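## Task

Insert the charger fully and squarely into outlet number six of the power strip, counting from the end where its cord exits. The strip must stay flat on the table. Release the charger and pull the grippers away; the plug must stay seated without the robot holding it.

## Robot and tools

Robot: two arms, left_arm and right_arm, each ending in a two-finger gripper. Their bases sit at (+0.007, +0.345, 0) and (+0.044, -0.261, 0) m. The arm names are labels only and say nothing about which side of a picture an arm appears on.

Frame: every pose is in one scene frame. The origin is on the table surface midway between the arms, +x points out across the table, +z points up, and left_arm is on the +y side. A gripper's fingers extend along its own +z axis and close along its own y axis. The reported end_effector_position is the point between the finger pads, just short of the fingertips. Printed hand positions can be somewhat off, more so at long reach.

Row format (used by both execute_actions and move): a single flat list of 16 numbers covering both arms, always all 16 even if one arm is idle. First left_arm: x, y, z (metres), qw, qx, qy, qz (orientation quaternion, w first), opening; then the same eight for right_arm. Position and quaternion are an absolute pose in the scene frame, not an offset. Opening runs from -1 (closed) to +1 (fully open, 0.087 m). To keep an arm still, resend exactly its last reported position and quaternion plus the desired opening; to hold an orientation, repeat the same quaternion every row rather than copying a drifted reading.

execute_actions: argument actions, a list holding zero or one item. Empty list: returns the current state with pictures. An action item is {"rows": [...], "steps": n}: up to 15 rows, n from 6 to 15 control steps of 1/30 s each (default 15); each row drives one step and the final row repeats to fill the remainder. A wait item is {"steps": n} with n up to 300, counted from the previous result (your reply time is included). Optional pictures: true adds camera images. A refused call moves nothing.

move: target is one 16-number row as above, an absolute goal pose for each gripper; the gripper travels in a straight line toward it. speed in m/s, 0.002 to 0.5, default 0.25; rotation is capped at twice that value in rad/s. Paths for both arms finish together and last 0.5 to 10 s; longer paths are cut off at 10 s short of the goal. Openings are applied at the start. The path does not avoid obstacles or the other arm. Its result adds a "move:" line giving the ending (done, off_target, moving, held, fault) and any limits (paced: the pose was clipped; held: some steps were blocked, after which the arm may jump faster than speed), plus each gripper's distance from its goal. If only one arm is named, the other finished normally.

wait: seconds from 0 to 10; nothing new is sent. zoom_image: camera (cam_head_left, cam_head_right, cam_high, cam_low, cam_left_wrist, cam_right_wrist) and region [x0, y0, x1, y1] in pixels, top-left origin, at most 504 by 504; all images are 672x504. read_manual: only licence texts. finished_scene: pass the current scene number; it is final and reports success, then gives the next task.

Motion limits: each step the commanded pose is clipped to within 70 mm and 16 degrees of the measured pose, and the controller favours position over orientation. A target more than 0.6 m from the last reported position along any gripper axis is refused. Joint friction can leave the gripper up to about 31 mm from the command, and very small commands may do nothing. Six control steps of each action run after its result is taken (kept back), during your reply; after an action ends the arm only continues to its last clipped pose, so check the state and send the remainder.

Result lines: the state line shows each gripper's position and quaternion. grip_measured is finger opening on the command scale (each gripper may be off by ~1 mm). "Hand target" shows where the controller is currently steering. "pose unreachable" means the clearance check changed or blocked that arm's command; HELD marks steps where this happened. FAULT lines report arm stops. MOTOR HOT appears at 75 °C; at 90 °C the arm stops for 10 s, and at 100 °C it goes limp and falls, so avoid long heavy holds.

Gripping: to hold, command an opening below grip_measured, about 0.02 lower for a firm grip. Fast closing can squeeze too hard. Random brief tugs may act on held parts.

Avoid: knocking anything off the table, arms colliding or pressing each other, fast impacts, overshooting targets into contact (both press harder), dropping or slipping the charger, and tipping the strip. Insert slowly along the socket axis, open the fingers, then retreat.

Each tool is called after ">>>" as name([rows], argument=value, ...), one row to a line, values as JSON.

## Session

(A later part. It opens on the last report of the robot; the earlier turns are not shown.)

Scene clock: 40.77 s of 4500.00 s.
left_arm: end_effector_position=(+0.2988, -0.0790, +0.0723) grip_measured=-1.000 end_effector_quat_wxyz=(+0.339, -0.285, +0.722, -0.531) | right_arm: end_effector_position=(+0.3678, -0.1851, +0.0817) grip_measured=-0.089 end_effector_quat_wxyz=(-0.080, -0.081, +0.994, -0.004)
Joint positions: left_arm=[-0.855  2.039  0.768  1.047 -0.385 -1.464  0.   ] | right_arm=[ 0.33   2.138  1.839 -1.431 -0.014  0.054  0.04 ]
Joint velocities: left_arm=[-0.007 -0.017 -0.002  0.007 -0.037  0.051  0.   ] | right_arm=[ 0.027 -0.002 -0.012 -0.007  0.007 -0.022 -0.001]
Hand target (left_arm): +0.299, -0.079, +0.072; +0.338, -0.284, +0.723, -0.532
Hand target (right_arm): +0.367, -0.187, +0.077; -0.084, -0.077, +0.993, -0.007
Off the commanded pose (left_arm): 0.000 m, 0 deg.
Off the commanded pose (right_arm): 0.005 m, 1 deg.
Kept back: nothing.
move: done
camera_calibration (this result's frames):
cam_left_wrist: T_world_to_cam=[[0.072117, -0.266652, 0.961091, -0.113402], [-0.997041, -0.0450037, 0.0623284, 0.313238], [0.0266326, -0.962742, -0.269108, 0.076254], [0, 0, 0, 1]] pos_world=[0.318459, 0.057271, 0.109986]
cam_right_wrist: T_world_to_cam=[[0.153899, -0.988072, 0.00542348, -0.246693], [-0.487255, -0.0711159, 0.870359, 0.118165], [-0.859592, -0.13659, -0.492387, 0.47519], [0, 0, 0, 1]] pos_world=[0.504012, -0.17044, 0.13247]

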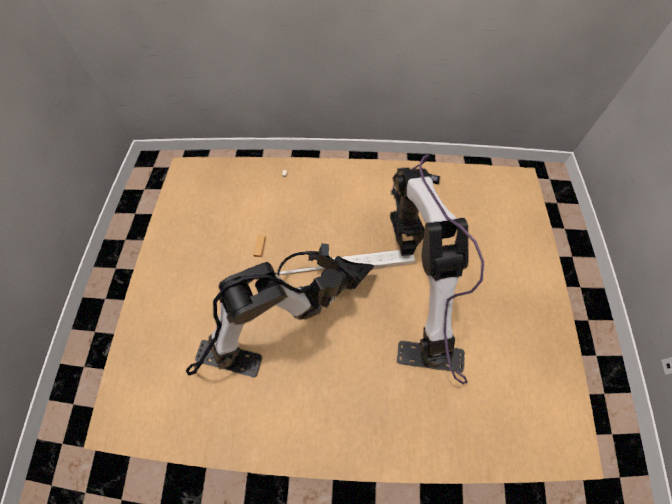

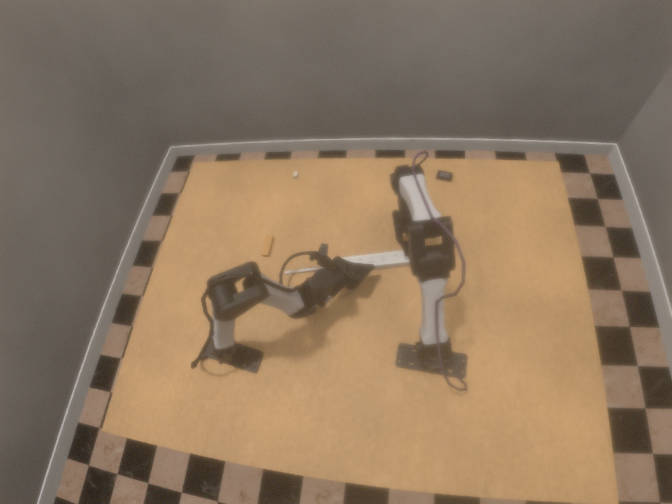

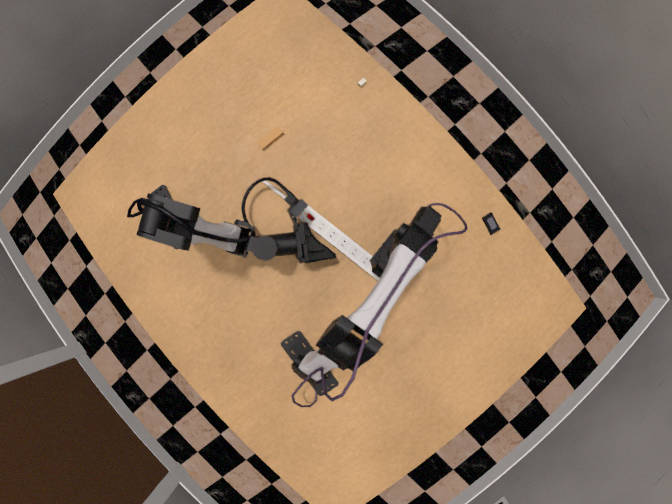

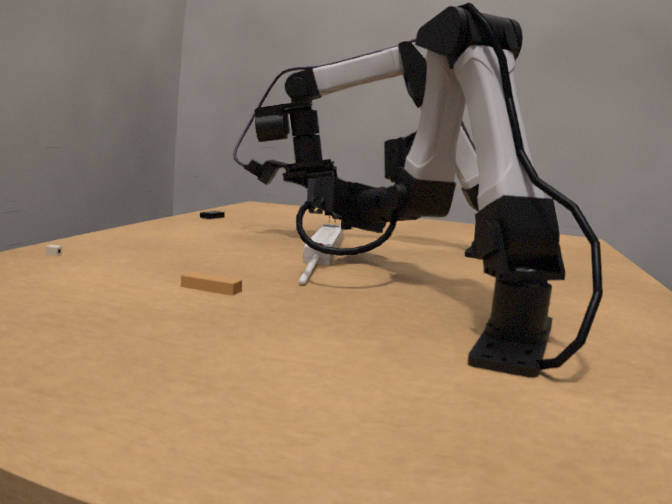

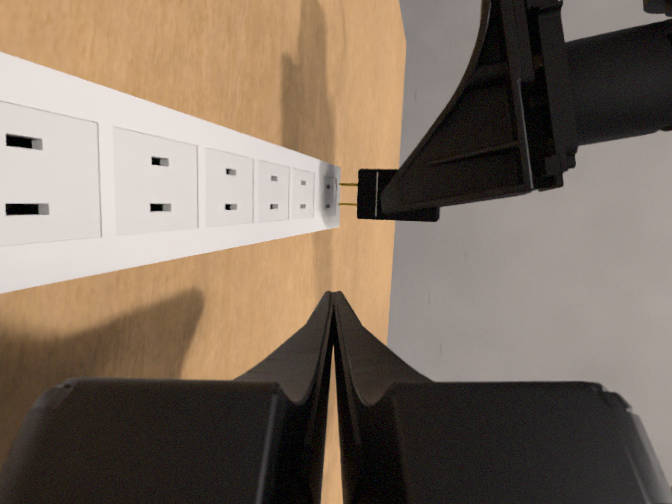

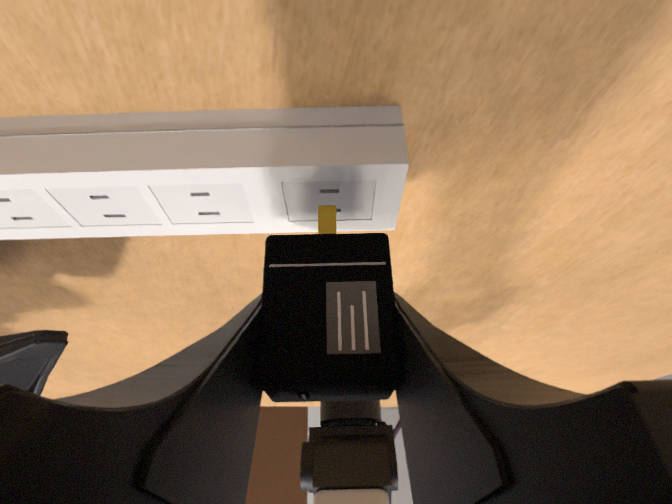

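>>> move(target=[0.2986, -0.0793, 0.0723, 0.338, -0.284, 0.723, -0.532, -1, 0.36494, -0.18924, 0.0758, -0.08687, -0.07585, 0.99326, -0.01316, -0.115], speed=0.02)

Scene clock: 45.10 s of 4500.00 s.
left_arm: end_effector_position=(+0.2988, -0.0790, +0.0723) grip_measured=-1.000 end_effector_quat_wxyz=(+0.339, -0.285, +0.722, -0.531) | right_arm: end_effector_position=(+0.3684, -0.1855, +0.0815) grip_measured=-0.089 end_effector_quat_wxyz=(-0.079, -0.079, +0.994, -0.006)
Joint positions: left_arm=[-0.855  2.039  0.768  1.047 -0.385 -1.464  0.   ] | right_arm=[ 0.33   2.138  1.839 -1.429 -0.01   0.057  0.04 ]
Joint velocities: left_arm=[-0.002  0.022 -0.007 -0.051 -0.037 -0.037  0.   ] | right_arm=[-0.007 -0.027  0.012  0.022 -0.022 -0.037 -0.001]
Hand target (left_arm): +0.299, -0.079, +0.072; +0.338, -0.284, +0.723, -0.532
Hand target (right_arm): +0.365, -0.189, +0.076; -0.087, -0.076, +0.993, -0.013
Off the commanded pose (left_arm): 0.000 m, 0 deg.
Off the commanded pose (right_arm): 0.008 m, 1 deg.
Kept back: nothing.
After step 90, 0.47 s passed at rest.
move: done
camera_calibration (this result's frames):
cam_left_wrist: T_world_to_cam=[[0.072117, -0.266652, 0.961091, -0.113402], [-0.997041, -0.0450037, 0.0623284, 0.313238], [0.0266326, -0.962742, -0.269108, 0.076254], [0, 0, 0, 1]] pos_world=[0.318459, 0.057271, 0.109986]
cam_right_wrist: T_world_to_cam=[[0.151493, -0.988413, 0.00951981, -0.246709], [-0.490129, -0.066751, 0.86909, 0.120602], [-0.858384, -0.136327, -0.494562, 0.475381], [0, 0, 0, 1]] pos_world=[0.504545, -0.170993, 0.13264]

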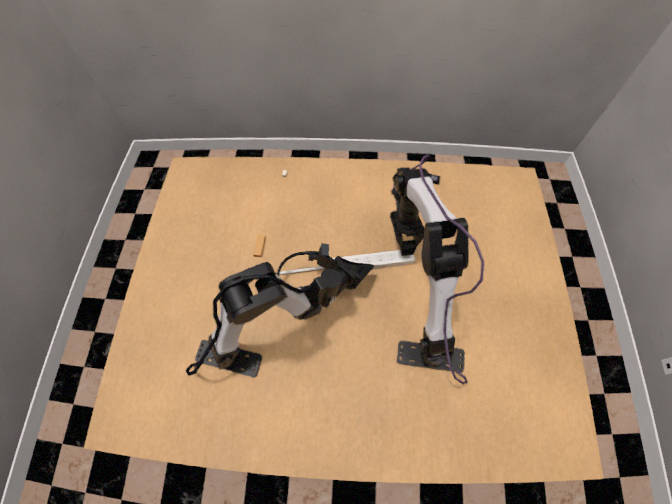

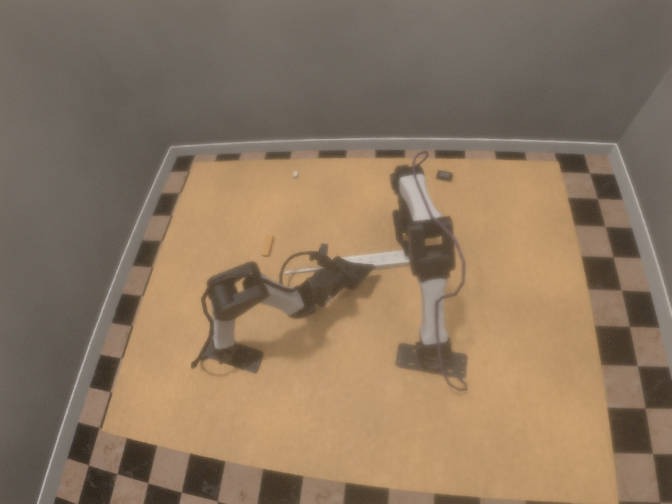

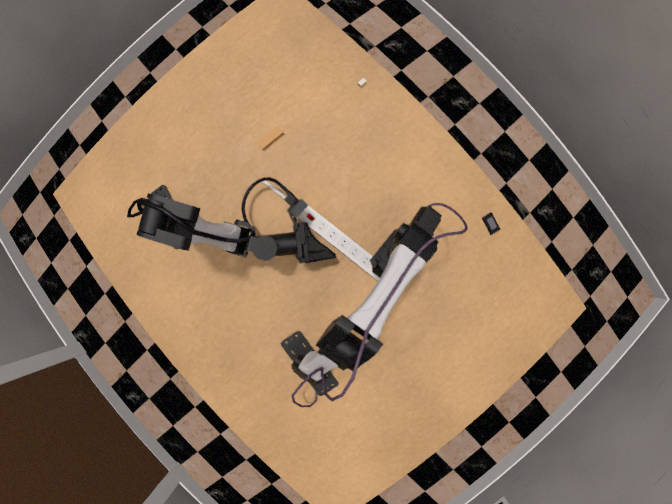

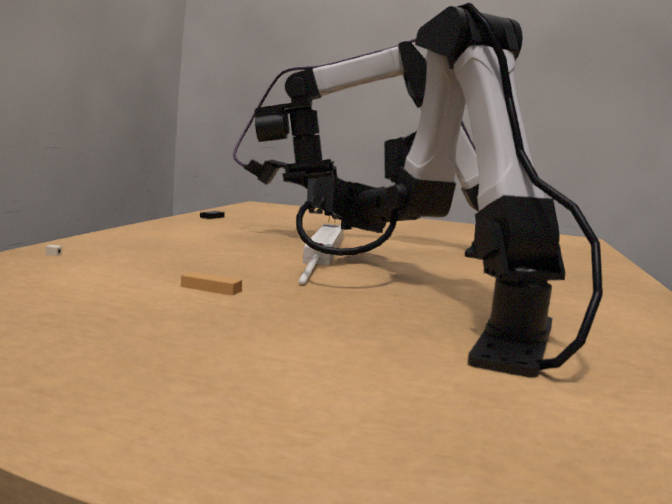

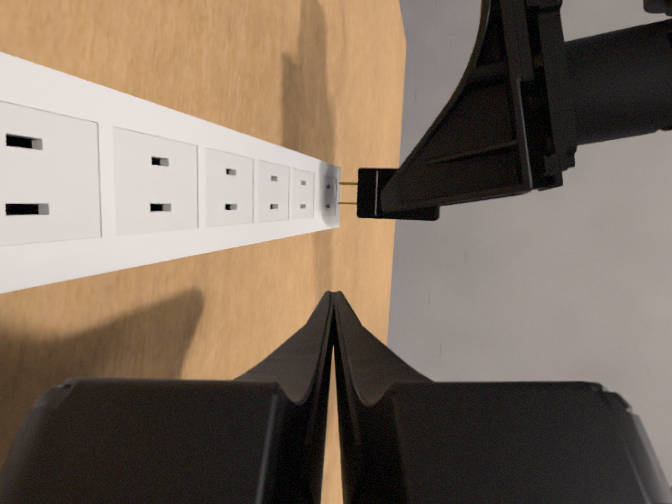

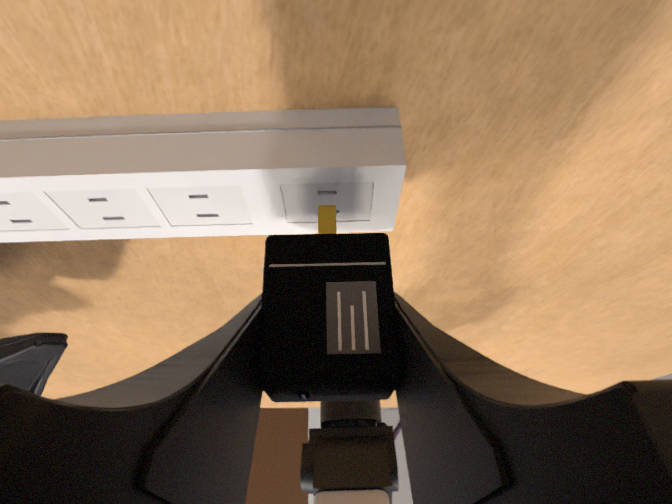

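>>> move(target=[0.2986, -0.0793, 0.0723, 0.338, -0.284, 0.723, -0.532, -1, 0.36349, -0.18658, 0.0832, -0.08938, -0.07888, 0.99318, -0.00743, -0.115], speed=0.02)

Scene clock: 46.40 s of 4500.00 s.
left_arm: end_effector_position=(+0.2988, -0.0790, +0.0723) grip_measured=-1.000 end_effector_quat_wxyz=(+0.339, -0.285, +0.722, -0.531) | right_arm: end_effector_position=(+0.3675, -0.1857, +0.0818) grip_measured=-0.089 end_effector_quat_wxyz=(-0.080, -0.079, +0.994, -0.006)
Joint positions: left_arm=[-0.855  2.039  0.768  1.047 -0.385 -1.464  0.   ] | right_arm=[ 0.33   2.138  1.839 -1.433 -0.01   0.057  0.04 ]
Joint velocities: left_arm=[-0.012  0.002 -0.012  0.007  0.051 -0.022  0.   ] | right_arm=[-0.012 -0.002 -0.017  0.007  0.022 -0.022  0.001]
Hand target (left_arm): +0.299, -0.079, +0.072; +0.338, -0.284, +0.723, -0.532
Hand target (right_arm): +0.363, -0.187, +0.083; -0.089, -0.079, +0.993, -0.007
Off the commanded pose (left_arm): 0.000 m, 0 deg.
Off the commanded pose (right_arm): 0.004 m, 1 deg.
Kept back: nothing.
move: done
camera_calibration (this result's frames):
cam_left_wrist: T_world_to_cam=[[0.072117, -0.266652, 0.961091, -0.113402], [-0.997041, -0.0450037, 0.0623284, 0.313238], [0.0266326, -0.962742, -0.269108, 0.076254], [0, 0, 0, 1]] pos_world=[0.318459, 0.057271, 0.109986]
cam_right_wrist: T_world_to_cam=[[0.151216, -0.988448, 0.0102045, -0.246783], [-0.486988, -0.0655096, 0.870948, 0.118812], [-0.860219, -0.136671, -0.491268, 0.475084], [0, 0, 0, 1]] pos_world=[0.503853, -0.171219, 0.132433]

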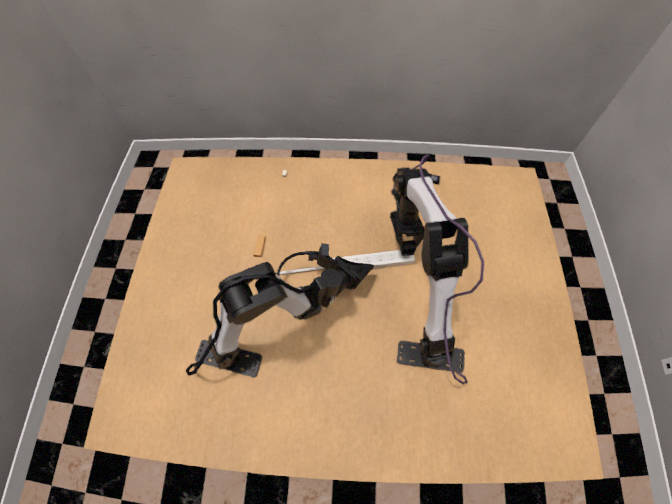

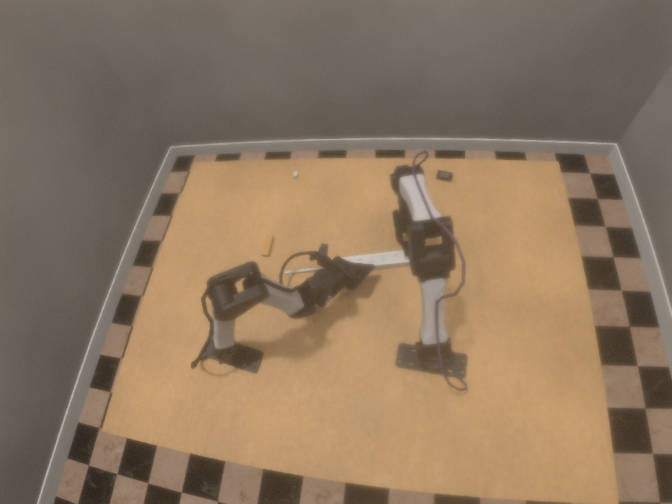

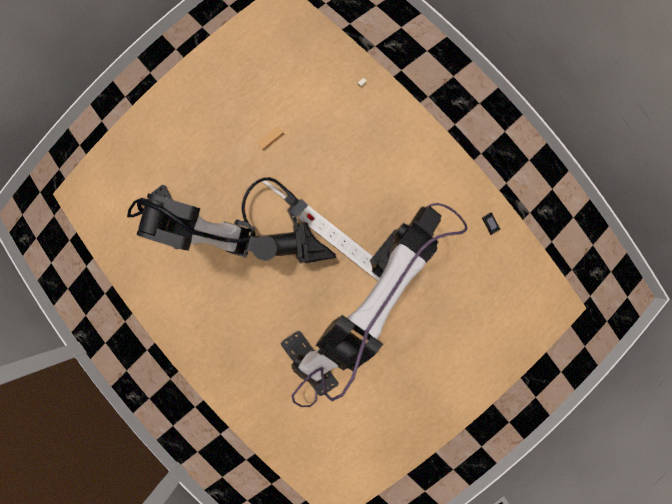

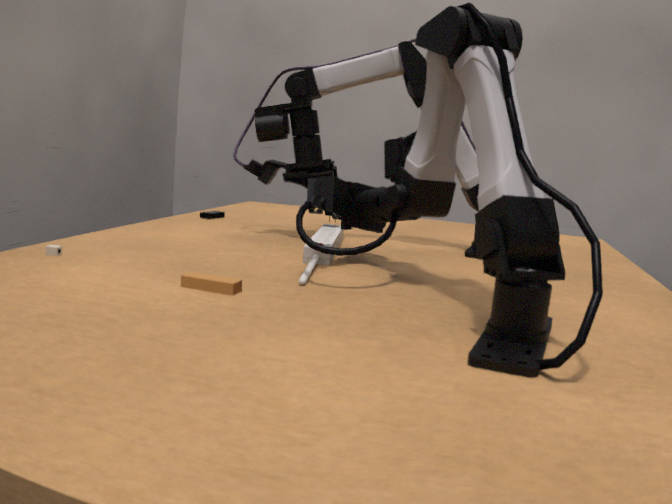

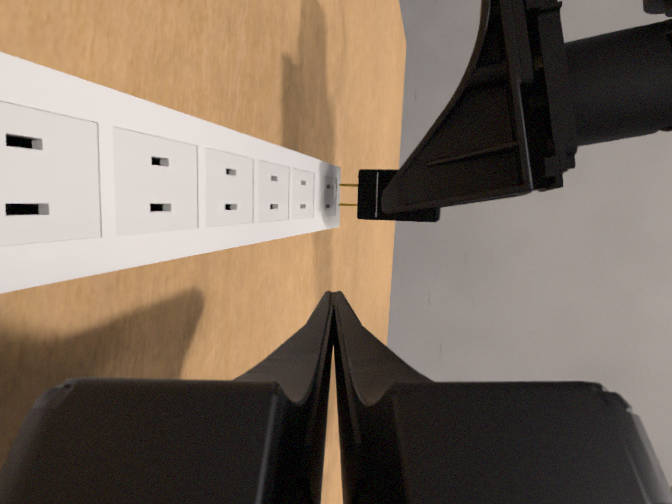

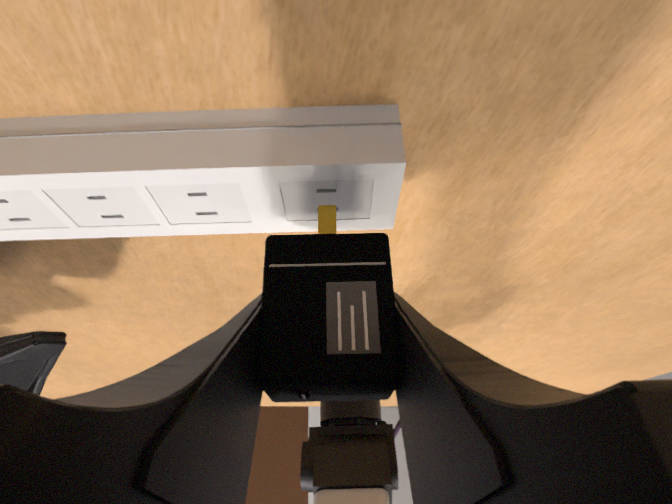

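>>> execute_actions([
  {"rows": [[0.2986, -0.0793, 0.0723, 0.338, -0.284, 0.723, -0.532, -1, 0.36517, -0.1862, 0.0815, -0.08645, -0.07903, 0.99309, -0.00688, -0.115],[0.2986, -0.0793, 0.0723, 0.338, -0.284, 0.723, -0.532, -1, 0.36517, -0.1862, 0.0805, -0.08645, -0.07903, 0.99309, -0.00688, -0.115],[0.2986, -0.0793, 0.0723, 0.338, -0.284, 0.723, -0.532, -1, 0.36517, -0.1862, 0.0795, -0.08645, -0.07903, 0.99309, -0.00688, -0.115],[0.2986, -0.0793, 0.0723, 0.338, -0.284, 0.723, -0.532, -1, 0.36517, -0.1862, 0.0785, -0.08645, -0.07903, 0.99309, -0.00688, -0.115],[0.2986, -0.0793, 0.0723, 0.338, -0.284, 0.723, -0.532, -1, 0.36517, -0.1862, 0.0775, -0.08645, -0.07903, 0.99309, -0.00688, -0.115],[0.2986, -0.0793, 0.0723, 0.338, -0.284, 0.723, -0.532, -1, 0.36517, -0.1862, 0.0765, -0.08645, -0.07903, 0.99309, -0.00688, -0.115],[0.2986, -0.0793, 0.0723, 0.338, -0.284, 0.723, -0.532, -1, 0.36517, -0.1862, 0.0755, -0.08645, -0.07903, 0.99309, -0.00688, -0.115],[0.2986, -0.0793, 0.0723, 0.338, -0.284, 0.723, -0.532, -1, 0.36517, -0.1862, 0.0748, -0.08645, -0.07903, 0.99309, -0.00688, -0.115]], "steps": 15},
])

>>> wait(seconds=0.5)

Scene clock: 48.97 s of 4500.00 s.
left_arm: end_effector_position=(+0.2988, -0.0790, +0.0723) grip_measured=-1.000 end_effector_quat_wxyz=(+0.339, -0.285, +0.722, -0.531) | right_arm: end_effector_position=(+0.3678, -0.1857, +0.0808) grip_measured=-0.089 end_effector_quat_wxyz=(-0.080, -0.079, +0.994, -0.006)
Joint positions: left_arm=[-0.855  2.039  0.768  1.047 -0.385 -1.464  0.   ] | right_arm=[ 0.33   2.138  1.835 -1.428 -0.01   0.057  0.04 ]
Joint velocities: left_arm=[ 0.002 -0.017  0.012  0.022 -0.022  0.007  0.   ] | right_arm=[-0.017 -0.002 -0.046  0.037 -0.007  0.037  0.   ]
Steps of this call (steps 1 to 68: nothing new was sent; steps 69 to 77: the first 9 steps of this action). Readings (end_effector_position):
69: left_arm (+0.2988, -0.0790, +0.0723) | right_arm (+0.3674, -0.1858, +0.0818)
70: left_arm (+0.2988, -0.0790, +0.0723) | right_arm (+0.3674, -0.1858, +0.0818)
72: left_arm (+0.2988, -0.0790, +0.0723) | right_arm (+0.3674, -0.1858, +0.0818)
76: left_arm (+0.2988, -0.0790, +0.0723) | right_arm (+0.3678, -0.1857, +0.0813)
77: the state above

Scene clock: 49.67 s of 4500.00 s.
left_arm: end_effector_position=(+0.2988, -0.0790, +0.0723) grip_measured=-1.000 end_effector_quat_wxyz=(+0.339, -0.285, +0.722, -0.531) | right_arm: end_effector_position=(+0.3673, -0.1858, +0.0794) grip_measured=-0.089 end_effector_quat_wxyz=(-0.081, -0.079, +0.994, -0.006)
Joint positions: left_arm=[-0.855  2.039  0.768  1.047 -0.385 -1.464  0.   ] | right_arm=[ 0.33   2.138  1.829 -1.424 -0.01   0.057  0.04 ]
Joint velocities: left_arm=[-0.007 -0.002  0.012  0.037 -0.022 -0.022  0.   ] | right_arm=[-0.007 -0.007  0.002 -0.037  0.022  0.037 -0.001]
Hand target (left_arm): +0.299, -0.079, +0.072; +0.338, -0.284, +0.723, -0.532
Hand target (right_arm): +0.365, -0.186, +0.075; -0.086, -0.079, +0.993, -0.007
Off the commanded pose (left_arm): 0.000 m, 0 deg.
Off the commanded pose (right_arm): 0.005 m, 1 deg.
Kept back: nothing.
Steps of this call (steps 1 to 6: the last 6 steps of your previous action; steps 7 to 21: nothing new was sent). Readings (end_effector_position):
1: left_arm (+0.2988, -0.0790, +0.0723) | right_arm (+0.3675, -0.1857, +0.0803)
2: left_arm (+0.2988, -0.0790, +0.0723) | right_arm (+0.3671, -0.1858, +0.0799)
4: left_arm (+0.2988, -0.0790, +0.0723) | right_arm (+0.3667, -0.1859, +0.0796)
8: left_arm (+0.2988, -0.0790, +0.0723) | right_arm (+0.3670, -0.1859, +0.0795)
21: the state above
camera_calibration (this result's frames):
cam_left_wrist: T_world_to_cam=[[0.072117, -0.266652, 0.961091, -0.113402], [-0.997041, -0.0450037, 0.0623284, 0.313238], [0.0266326, -0.962742, -0.269108, 0.076254], [0, 0, 0, 1]] pos_world=[0.318459, 0.057271, 0.109986]
cam_right_wrist: T_world_to_cam=[[0.15122, -0.988447, 0.0102293, -0.246778], [-0.486663, -0.0654381, 0.871135, 0.120635], [-0.860402, -0.136711, -0.490937, 0.47374], [0, 0, 0, 1]] pos_world=[0.503633, -0.171267, 0.130011]

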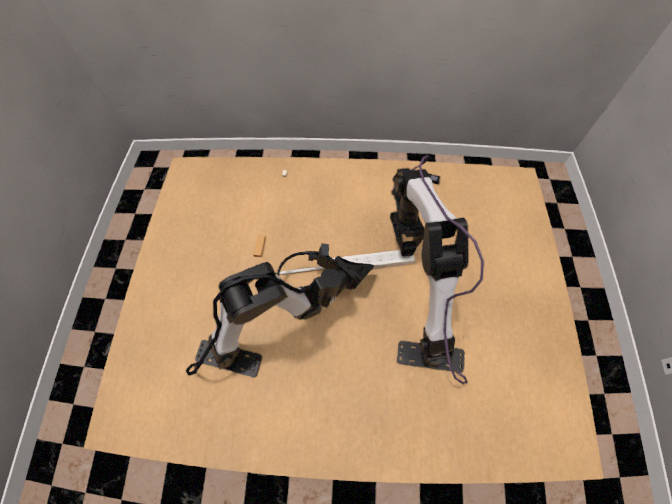

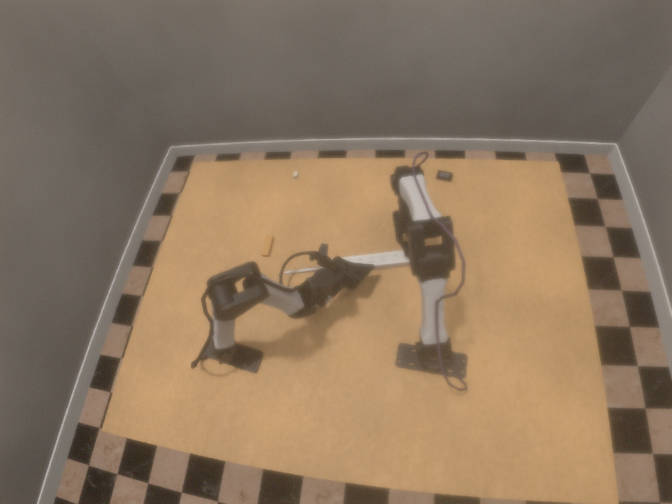

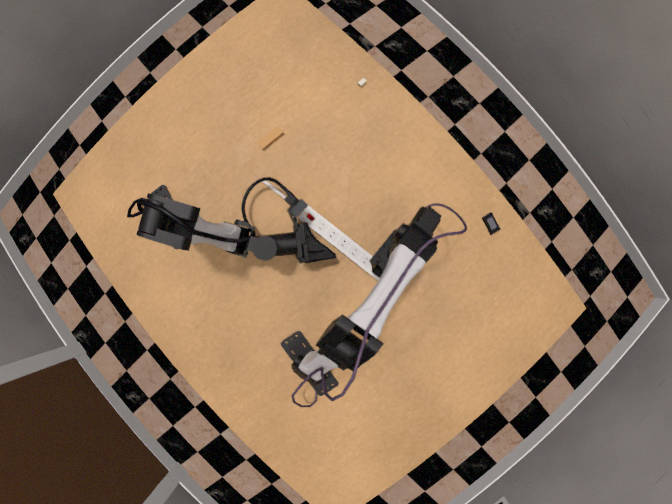

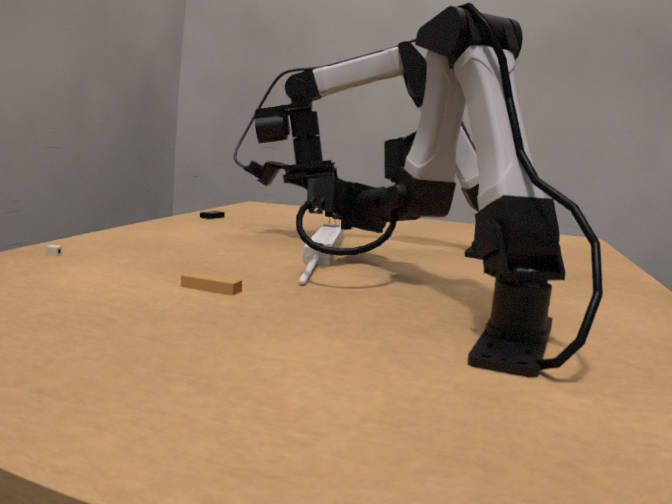

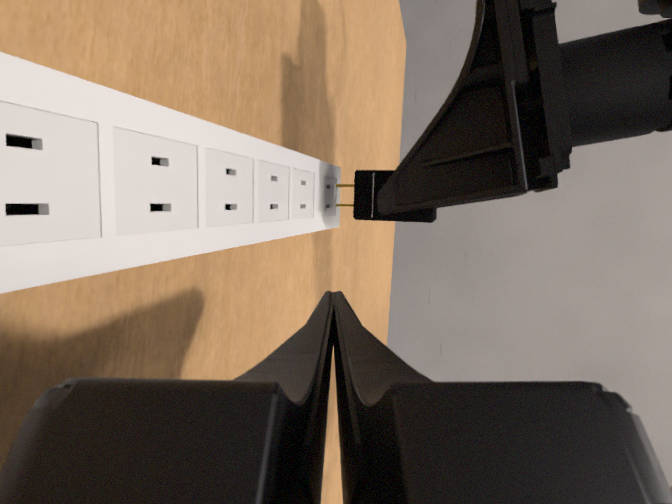

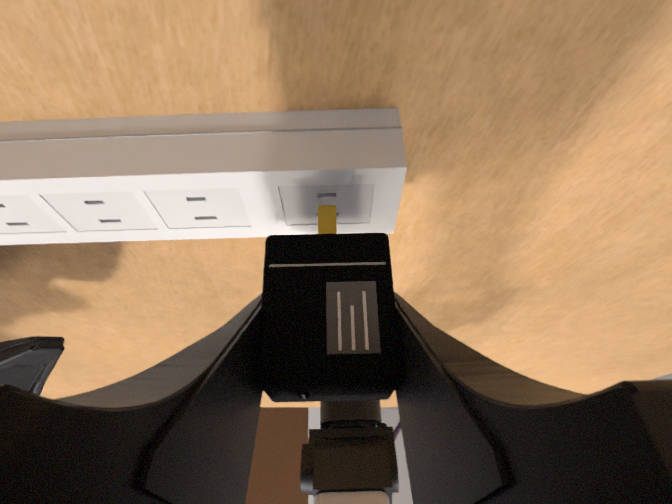

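>>> zoom_image(camera="cam_left_wrist", region=[310, 165, 380, 228])

>>> zoom_image(camera="cam_right_wrist", region=[270, 170, 390, 250])

Region (310, 165, 380, 228) of cam_left_wrist's 672x504 image, scaled by 7.200, with more detail than that image has; it fills the top 454 rows of this view, and the rest is white.

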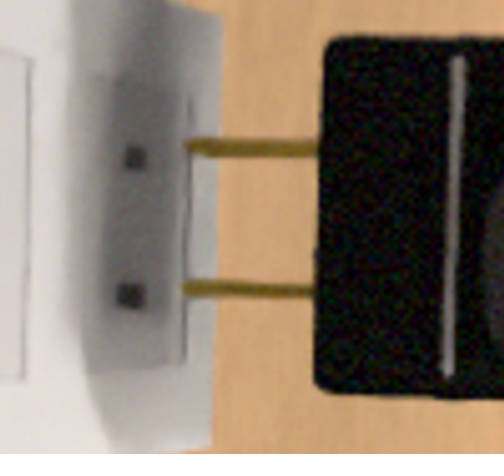

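Region (270, 170, 390, 250) of cam_right_wrist's 672x504 image, scaled by 4.200, with more detail than that image has.

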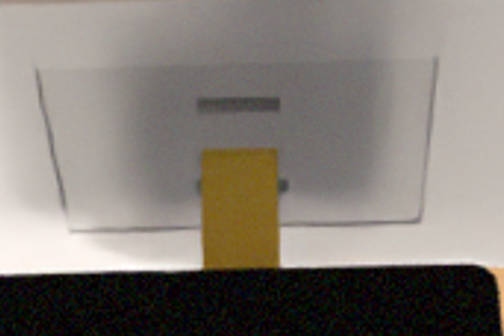

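>>> execute_actions([
  {"rows": [[0.2986, -0.0793, 0.0723, 0.338, -0.284, 0.723, -0.532, -1, 0.36456, -0.1863, 0.0745, -0.08775, -0.07902, 0.99298, -0.00698, -0.115],[0.2986, -0.0793, 0.0723, 0.338, -0.284, 0.723, -0.532, -1, 0.36456, -0.1863, 0.0737, -0.08775, -0.07902, 0.99298, -0.00698, -0.115],[0.2986, -0.0793, 0.0723, 0.338, -0.284, 0.723, -0.532, -1, 0.36456, -0.1863, 0.0729, -0.08775, -0.07902, 0.99298, -0.00698, -0.115],[0.2986, -0.0793, 0.0723, 0.338, -0.284, 0.723, -0.532, -1, 0.36456, -0.1863, 0.0721, -0.08775, -0.07902, 0.99298, -0.00698, -0.115],[0.2986, -0.0793, 0.0723, 0.338, -0.284, 0.723, -0.532, -1, 0.36456, -0.1863, 0.0713, -0.08775, -0.07902, 0.99298, -0.00698, -0.115],[0.2986, -0.0793, 0.0723, 0.338, -0.284, 0.723, -0.532, -1, 0.36456, -0.1863, 0.0705, -0.08775, -0.07902, 0.99298, -0.00698, -0.115],[0.2986, -0.0793, 0.0723, 0.338, -0.284, 0.723, -0.532, -1, 0.36456, -0.1863, 0.0697, -0.08775, -0.07902, 0.99298, -0.00698, -0.115],[0.2986, -0.0793, 0.0723, 0.338, -0.284, 0.723, -0.532, -1, 0.36456, -0.1863, 0.0689, -0.08775, -0.07902, 0.99298, -0.00698, -0.115],[0.2986, -0.0793, 0.0723, 0.338, -0.284, 0.723, -0.532, -1, 0.36456, -0.1863, 0.0681, -0.08775, -0.07902, 0.99298, -0.00698, -0.115],[0.2986, -0.0793, 0.0723, 0.338, -0.284, 0.723, -0.532, -1, 0.36456, -0.1863, 0.0673, -0.08775, -0.07902, 0.99298, -0.00698, -0.115],[0.2986, -0.0793, 0.0723, 0.338, -0.284, 0.723, -0.532, -1, 0.36456, -0.1863, 0.0665, -0.08775, -0.07902, 0.99298, -0.00698, -0.115],[0.2986, -0.0793, 0.0723, 0.338, -0.284, 0.723, -0.532, -1, 0.36456, -0.1863, 0.0657, -0.08775, -0.07902, 0.99298, -0.00698, -0.115],[0.2986, -0.0793, 0.0723, 0.338, -0.284, 0.723, -0.532, -1, 0.36456, -0.1863, 0.0649, -0.08775, -0.07902, 0.99298, -0.00698, -0.115],[0.2986, -0.0793, 0.0723, 0.338, -0.284, 0.723, -0.532, -1, 0.36456, -0.1863, 0.0641, -0.08775, -0.07902, 0.99298, -0.00698, -0.115]], "steps": 15},
])

>>> wait(seconds=0.5)

Scene clock: 51.17 s of 4500.00 s.
left_arm: end_effector_position=(+0.2988, -0.0790, +0.0723) grip_measured=-1.000 end_effector_quat_wxyz=(+0.339, -0.285, +0.722, -0.531) | right_arm: end_effector_position=(+0.3656, -0.1862, +0.0753) grip_measured=-0.089 end_effector_quat_wxyz=(-0.083, -0.079, +0.993, -0.007)
Joint positions: left_arm=[-0.855  2.039  0.768  1.047 -0.385 -1.464  0.   ] | right_arm=[ 0.33   2.138  1.811 -1.411 -0.01   0.057  0.04 ]
Joint velocities: left_arm=[ 0.012 -0.002  0.002  0.051 -0.037 -0.007  0.   ] | right_arm=[ 0.007  0.002 -0.056  0.066 -0.037  0.022  0.001]
Steps of this call (steps 1 to 36: nothing new was sent; steps 37 to 45: the first 9 steps of this action). Readings (end_effector_position):
37: left_arm (+0.2988, -0.0790, +0.0723) | right_arm (+0.3673, -0.1858, +0.0794)
38: left_arm (+0.2988, -0.0790, +0.0723) | right_arm (+0.3674, -0.1858, +0.0794)
40: left_arm (+0.2988, -0.0790, +0.0723) | right_arm (+0.3675, -0.1857, +0.0789)
44: left_arm (+0.2988, -0.0790, +0.0723) | right_arm (+0.3659, -0.1861, +0.0759)
45: the state above

Scene clock: 51.87 s of 4500.00 s.
left_arm: end_effector_position=(+0.2988, -0.0790, +0.0723) grip_measured=-1.000 end_effector_quat_wxyz=(+0.339, -0.285, +0.722, -0.531) | right_arm: end_effector_position=(+0.3655, -0.1862, +0.0737) grip_measured=-0.089 end_effector_quat_wxyz=(-0.083, -0.079, +0.993, -0.007)
Joint positions: left_arm=[-0.855  2.039  0.768  1.047 -0.385 -1.464  0.   ] | right_arm=[ 0.33   2.138  1.805 -1.405 -0.01   0.057  0.04 ]
Joint velocities: left_arm=[ 0.017  0.007  0.012 -0.022 -0.007 -0.081  0.   ] | right_arm=[-0.007  0.012  0.002  0.022 -0.066 -0.022  0.001]
Hand target (left_arm): +0.299, -0.079, +0.072; +0.338, -0.284, +0.723, -0.532
Hand target (right_arm): +0.365, -0.186, +0.064; -0.088, -0.079, +0.993, -0.007
Off the commanded pose (left_arm): 0.000 m, 0 deg.
Off the commanded pose (right_arm): 0.010 m, 1 deg.
Kept back: nothing.
Steps of this call (steps 1 to 6: the last 6 steps of your previous action; steps 7 to 21: nothing new was sent). Readings (end_effector_position):
1: left_arm (+0.2988, -0.0790, +0.0723) | right_arm (+0.3655, -0.1862, +0.0746)
2: left_arm (+0.2988, -0.0790, +0.0723) | right_arm (+0.3655, -0.1862, +0.0740)
4: left_arm (+0.2988, -0.0790, +0.0723) | right_arm (+0.3654, -0.1862, +0.0738)
8: left_arm (+0.2988, -0.0790, +0.0723) | right_arm (+0.3655, -0.1862, +0.0737)
21: the state above
camera_calibration (this result's frames):
cam_left_wrist: T_world_to_cam=[[0.072117, -0.266652, 0.961091, -0.113402], [-0.997041, -0.0450037, 0.0623284, 0.313238], [0.0266326, -0.962742, -0.269108, 0.076254], [0, 0, 0, 1]] pos_world=[0.318459, 0.057271, 0.109986]
cam_right_wrist: T_world_to_cam=[[0.151278, -0.988434, 0.0106023, -0.246888], [-0.481788, -0.0643628, 0.873921, 0.122874], [-0.863131, -0.137313, -0.485952, 0.469852], [0, 0, 0, 1]] pos_world=[0.502092, -0.171607, 0.123561]

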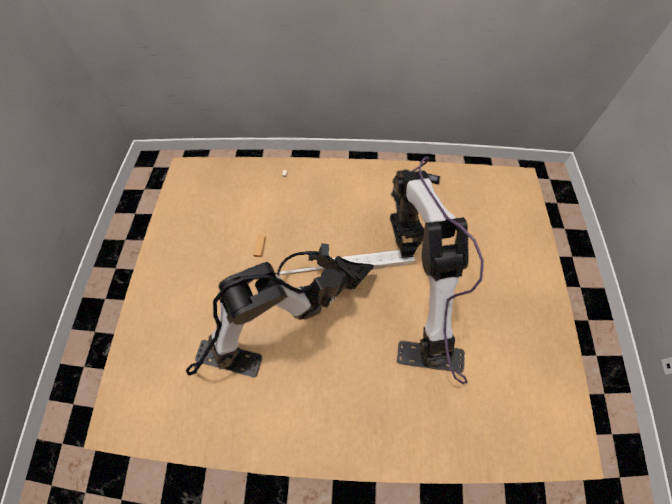

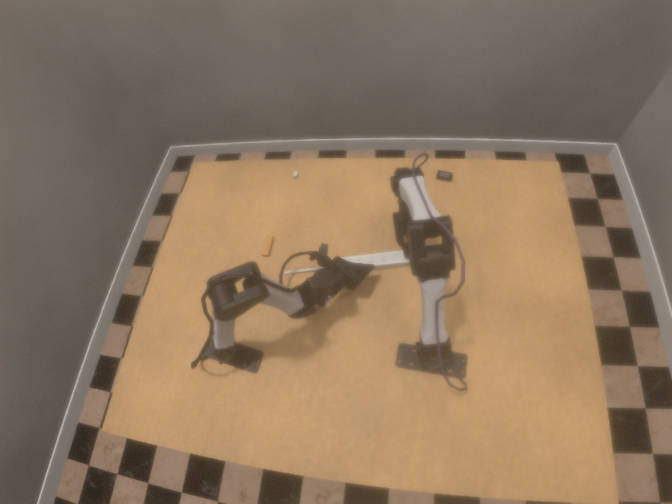

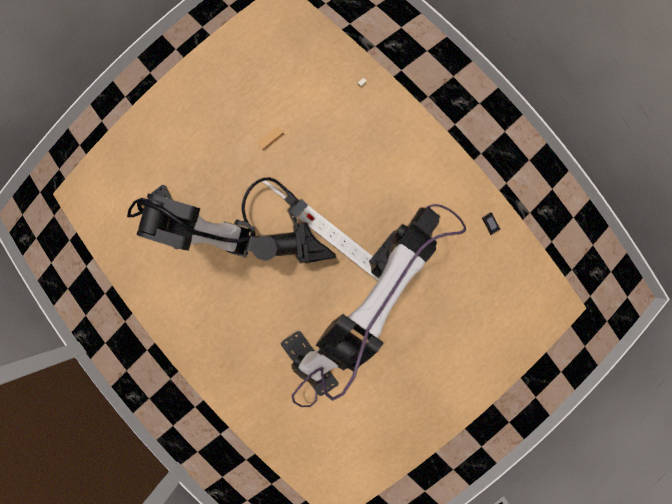

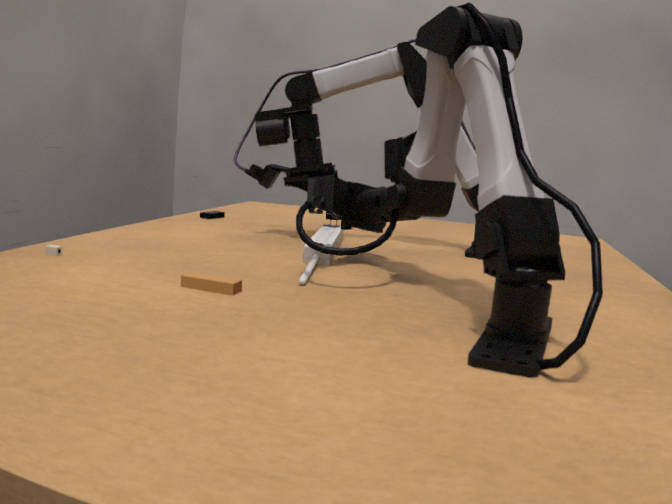

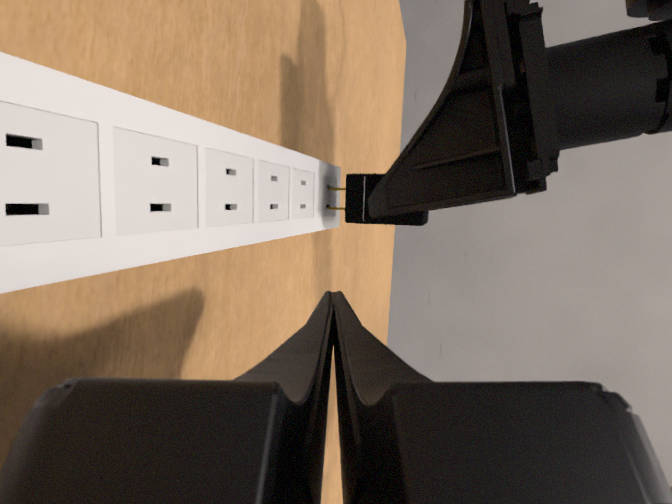

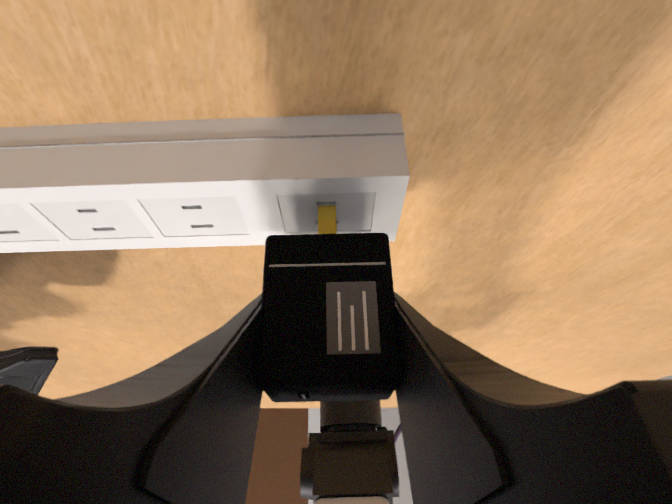

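>>> zoom_image(camera="cam_left_wrist", region=[310, 165, 380, 228])

Region (310, 165, 380, 228) of cam_left_wrist's 672x504 image, scaled by 7.200, with more detail than that image has; it fills the top 454 rows of this view, and the rest is white.

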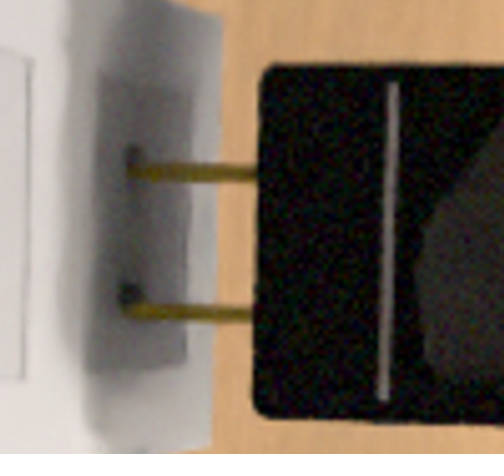

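>>> execute_actions([
  {"rows": [[0.2986, -0.0793, 0.0723, 0.338, -0.284, 0.723, -0.532, -1, 0.3662, -0.18605, 0.0704, -0.08124, -0.07907, 0.99353, -0.00647, -0.115]], "steps": 15},
])

>>> wait(seconds=0.3)

Scene clock: 52.77 s of 4500.00 s.
left_arm: end_effector_position=(+0.2988, -0.0790, +0.0723) grip_measured=-1.000 end_effector_quat_wxyz=(+0.339, -0.285, +0.722, -0.531) | right_arm: end_effector_position=(+0.3655, -0.1862, +0.0737) grip_measured=-0.089 end_effector_quat_wxyz=(-0.083, -0.079, +0.993, -0.007)
Joint positions: left_arm=[-0.855  2.039  0.768  1.047 -0.385 -1.464  0.   ] | right_arm=[ 0.33   2.138  1.805 -1.405 -0.01   0.057  0.04 ]
Joint velocities: left_arm=[-0.012  0.002 -0.017 -0.066 -0.007  0.022  0.   ] | right_arm=[ 0.002 -0.002  0.007 -0.051  0.022 -0.095 -0.   ]
Steps of this call (steps 1 to 18: nothing new was sent; steps 19 to 27: the first 9 steps of this action). Readings (end_effector_position):
19: left_arm (+0.2988, -0.0790, +0.0723) | right_arm (+0.3655, -0.1862, +0.0737)
20: left_arm (+0.2988, -0.0790, +0.0723) | right_arm (+0.3655, -0.1862, +0.0737)
22: left_arm (+0.2988, -0.0790, +0.0723) | right_arm (+0.3655, -0.1862, +0.0737)
26: left_arm (+0.2988, -0.0790, +0.0723) | right_arm (+0.3655, -0.1862, +0.0737)
27: the state above

Scene clock: 53.27 s of 4500.00 s.
left_arm: end_effector_position=(+0.2988, -0.0790, +0.0723) grip_measured=-1.000 end_effector_quat_wxyz=(+0.339, -0.285, +0.722, -0.531) | right_arm: end_effector_position=(+0.3655, -0.1862, +0.0737) grip_measured=-0.089 end_effector_quat_wxyz=(-0.083, -0.079, +0.993, -0.007)
Joint positions: left_arm=[-0.855  2.039  0.768  1.047 -0.385 -1.464  0.   ] | right_arm=[ 0.33   2.138  1.805 -1.405 -0.01   0.057  0.04 ]
Joint velocities: left_arm=[-0.012 -0.012  0.002  0.081 -0.037 -0.007  0.   ] | right_arm=[ 0.007  0.002  0.012 -0.066 -0.007 -0.007  0.   ]
Hand target (left_arm): +0.299, -0.079, +0.072; +0.338, -0.284, +0.723, -0.532
Hand target (right_arm): +0.366, -0.186, +0.070; -0.081, -0.079, +0.994, -0.006
Off the commanded pose (left_arm): 0.000 m, 0 deg.
Off the commanded pose (right_arm): 0.003 m, 0 deg.
Kept back: nothing.
Steps of this call (steps 1 to 6: the last 6 steps of your previous action; steps 7 to 15: nothing new was sent). Readings (end_effector_position):
1: left_arm (+0.2988, -0.0790, +0.0723) | right_arm (+0.3655, -0.1862, +0.0737)
2: left_arm (+0.2988, -0.0790, +0.0723) | right_arm (+0.3655, -0.1862, +0.0737)
4: left_arm (+0.2988, -0.0790, +0.0723) | right_arm (+0.3655, -0.1862, +0.0737)
8: left_arm (+0.2988, -0.0790, +0.0723) | right_arm (+0.3655, -0.1862, +0.0737)
15: the state above
camera_calibration (this result's frames):
cam_left_wrist: T_world_to_cam=[[0.072117, -0.266652, 0.961091, -0.113402], [-0.997041, -0.0450037, 0.0623284, 0.313238], [0.0266326, -0.962742, -0.269108, 0.076254], [0, 0, 0, 1]] pos_world=[0.318459, 0.057271, 0.109986]
cam_right_wrist: T_world_to_cam=[[0.151278, -0.988434, 0.0106023, -0.246888], [-0.481788, -0.0643628, 0.873921, 0.122874], [-0.863131, -0.137313, -0.485952, 0.469852], [0, 0, 0, 1]] pos_world=[0.502092, -0.171607, 0.123561]

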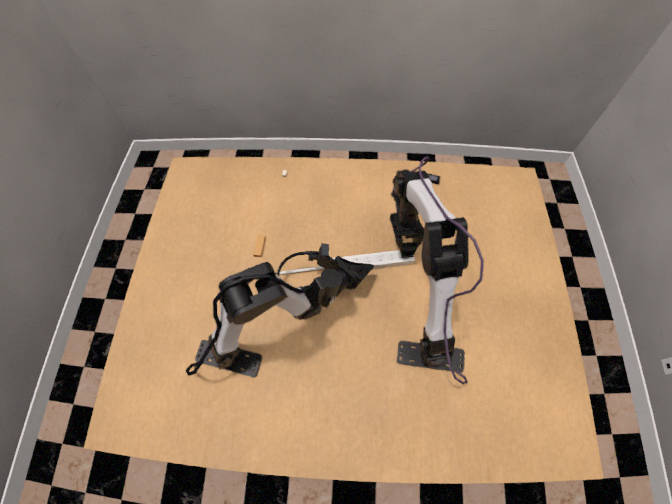

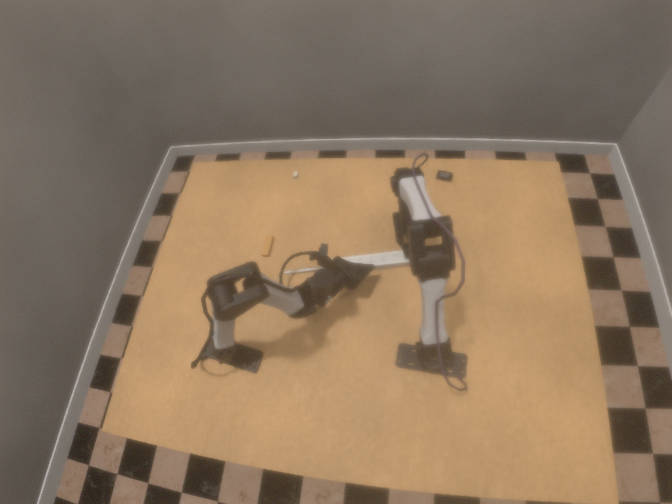

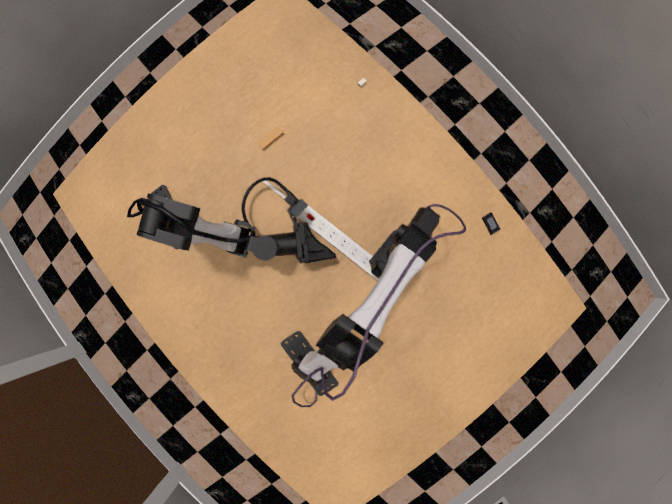

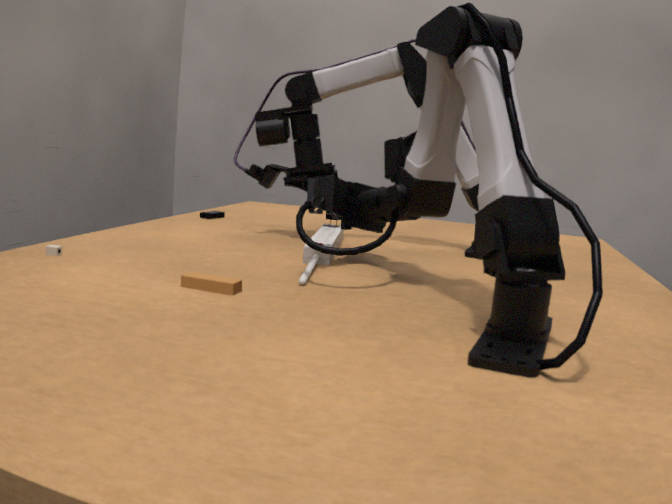

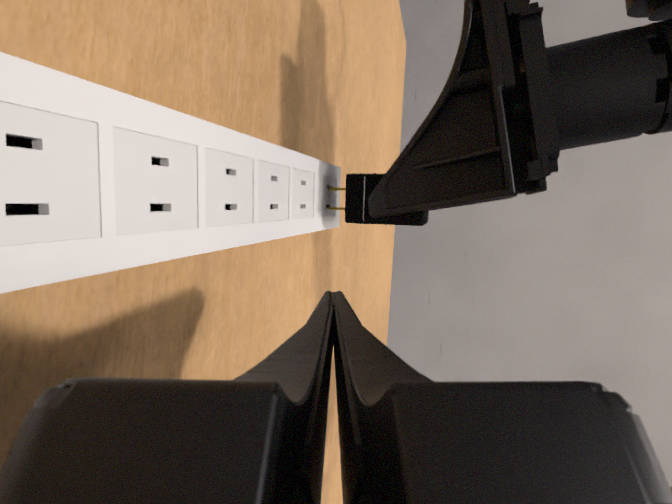

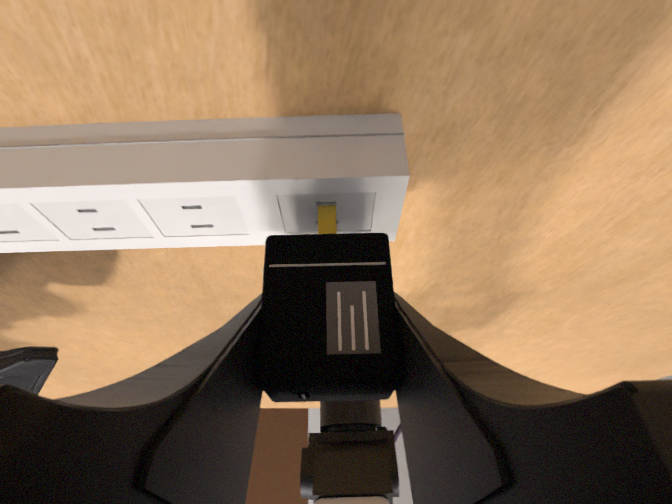

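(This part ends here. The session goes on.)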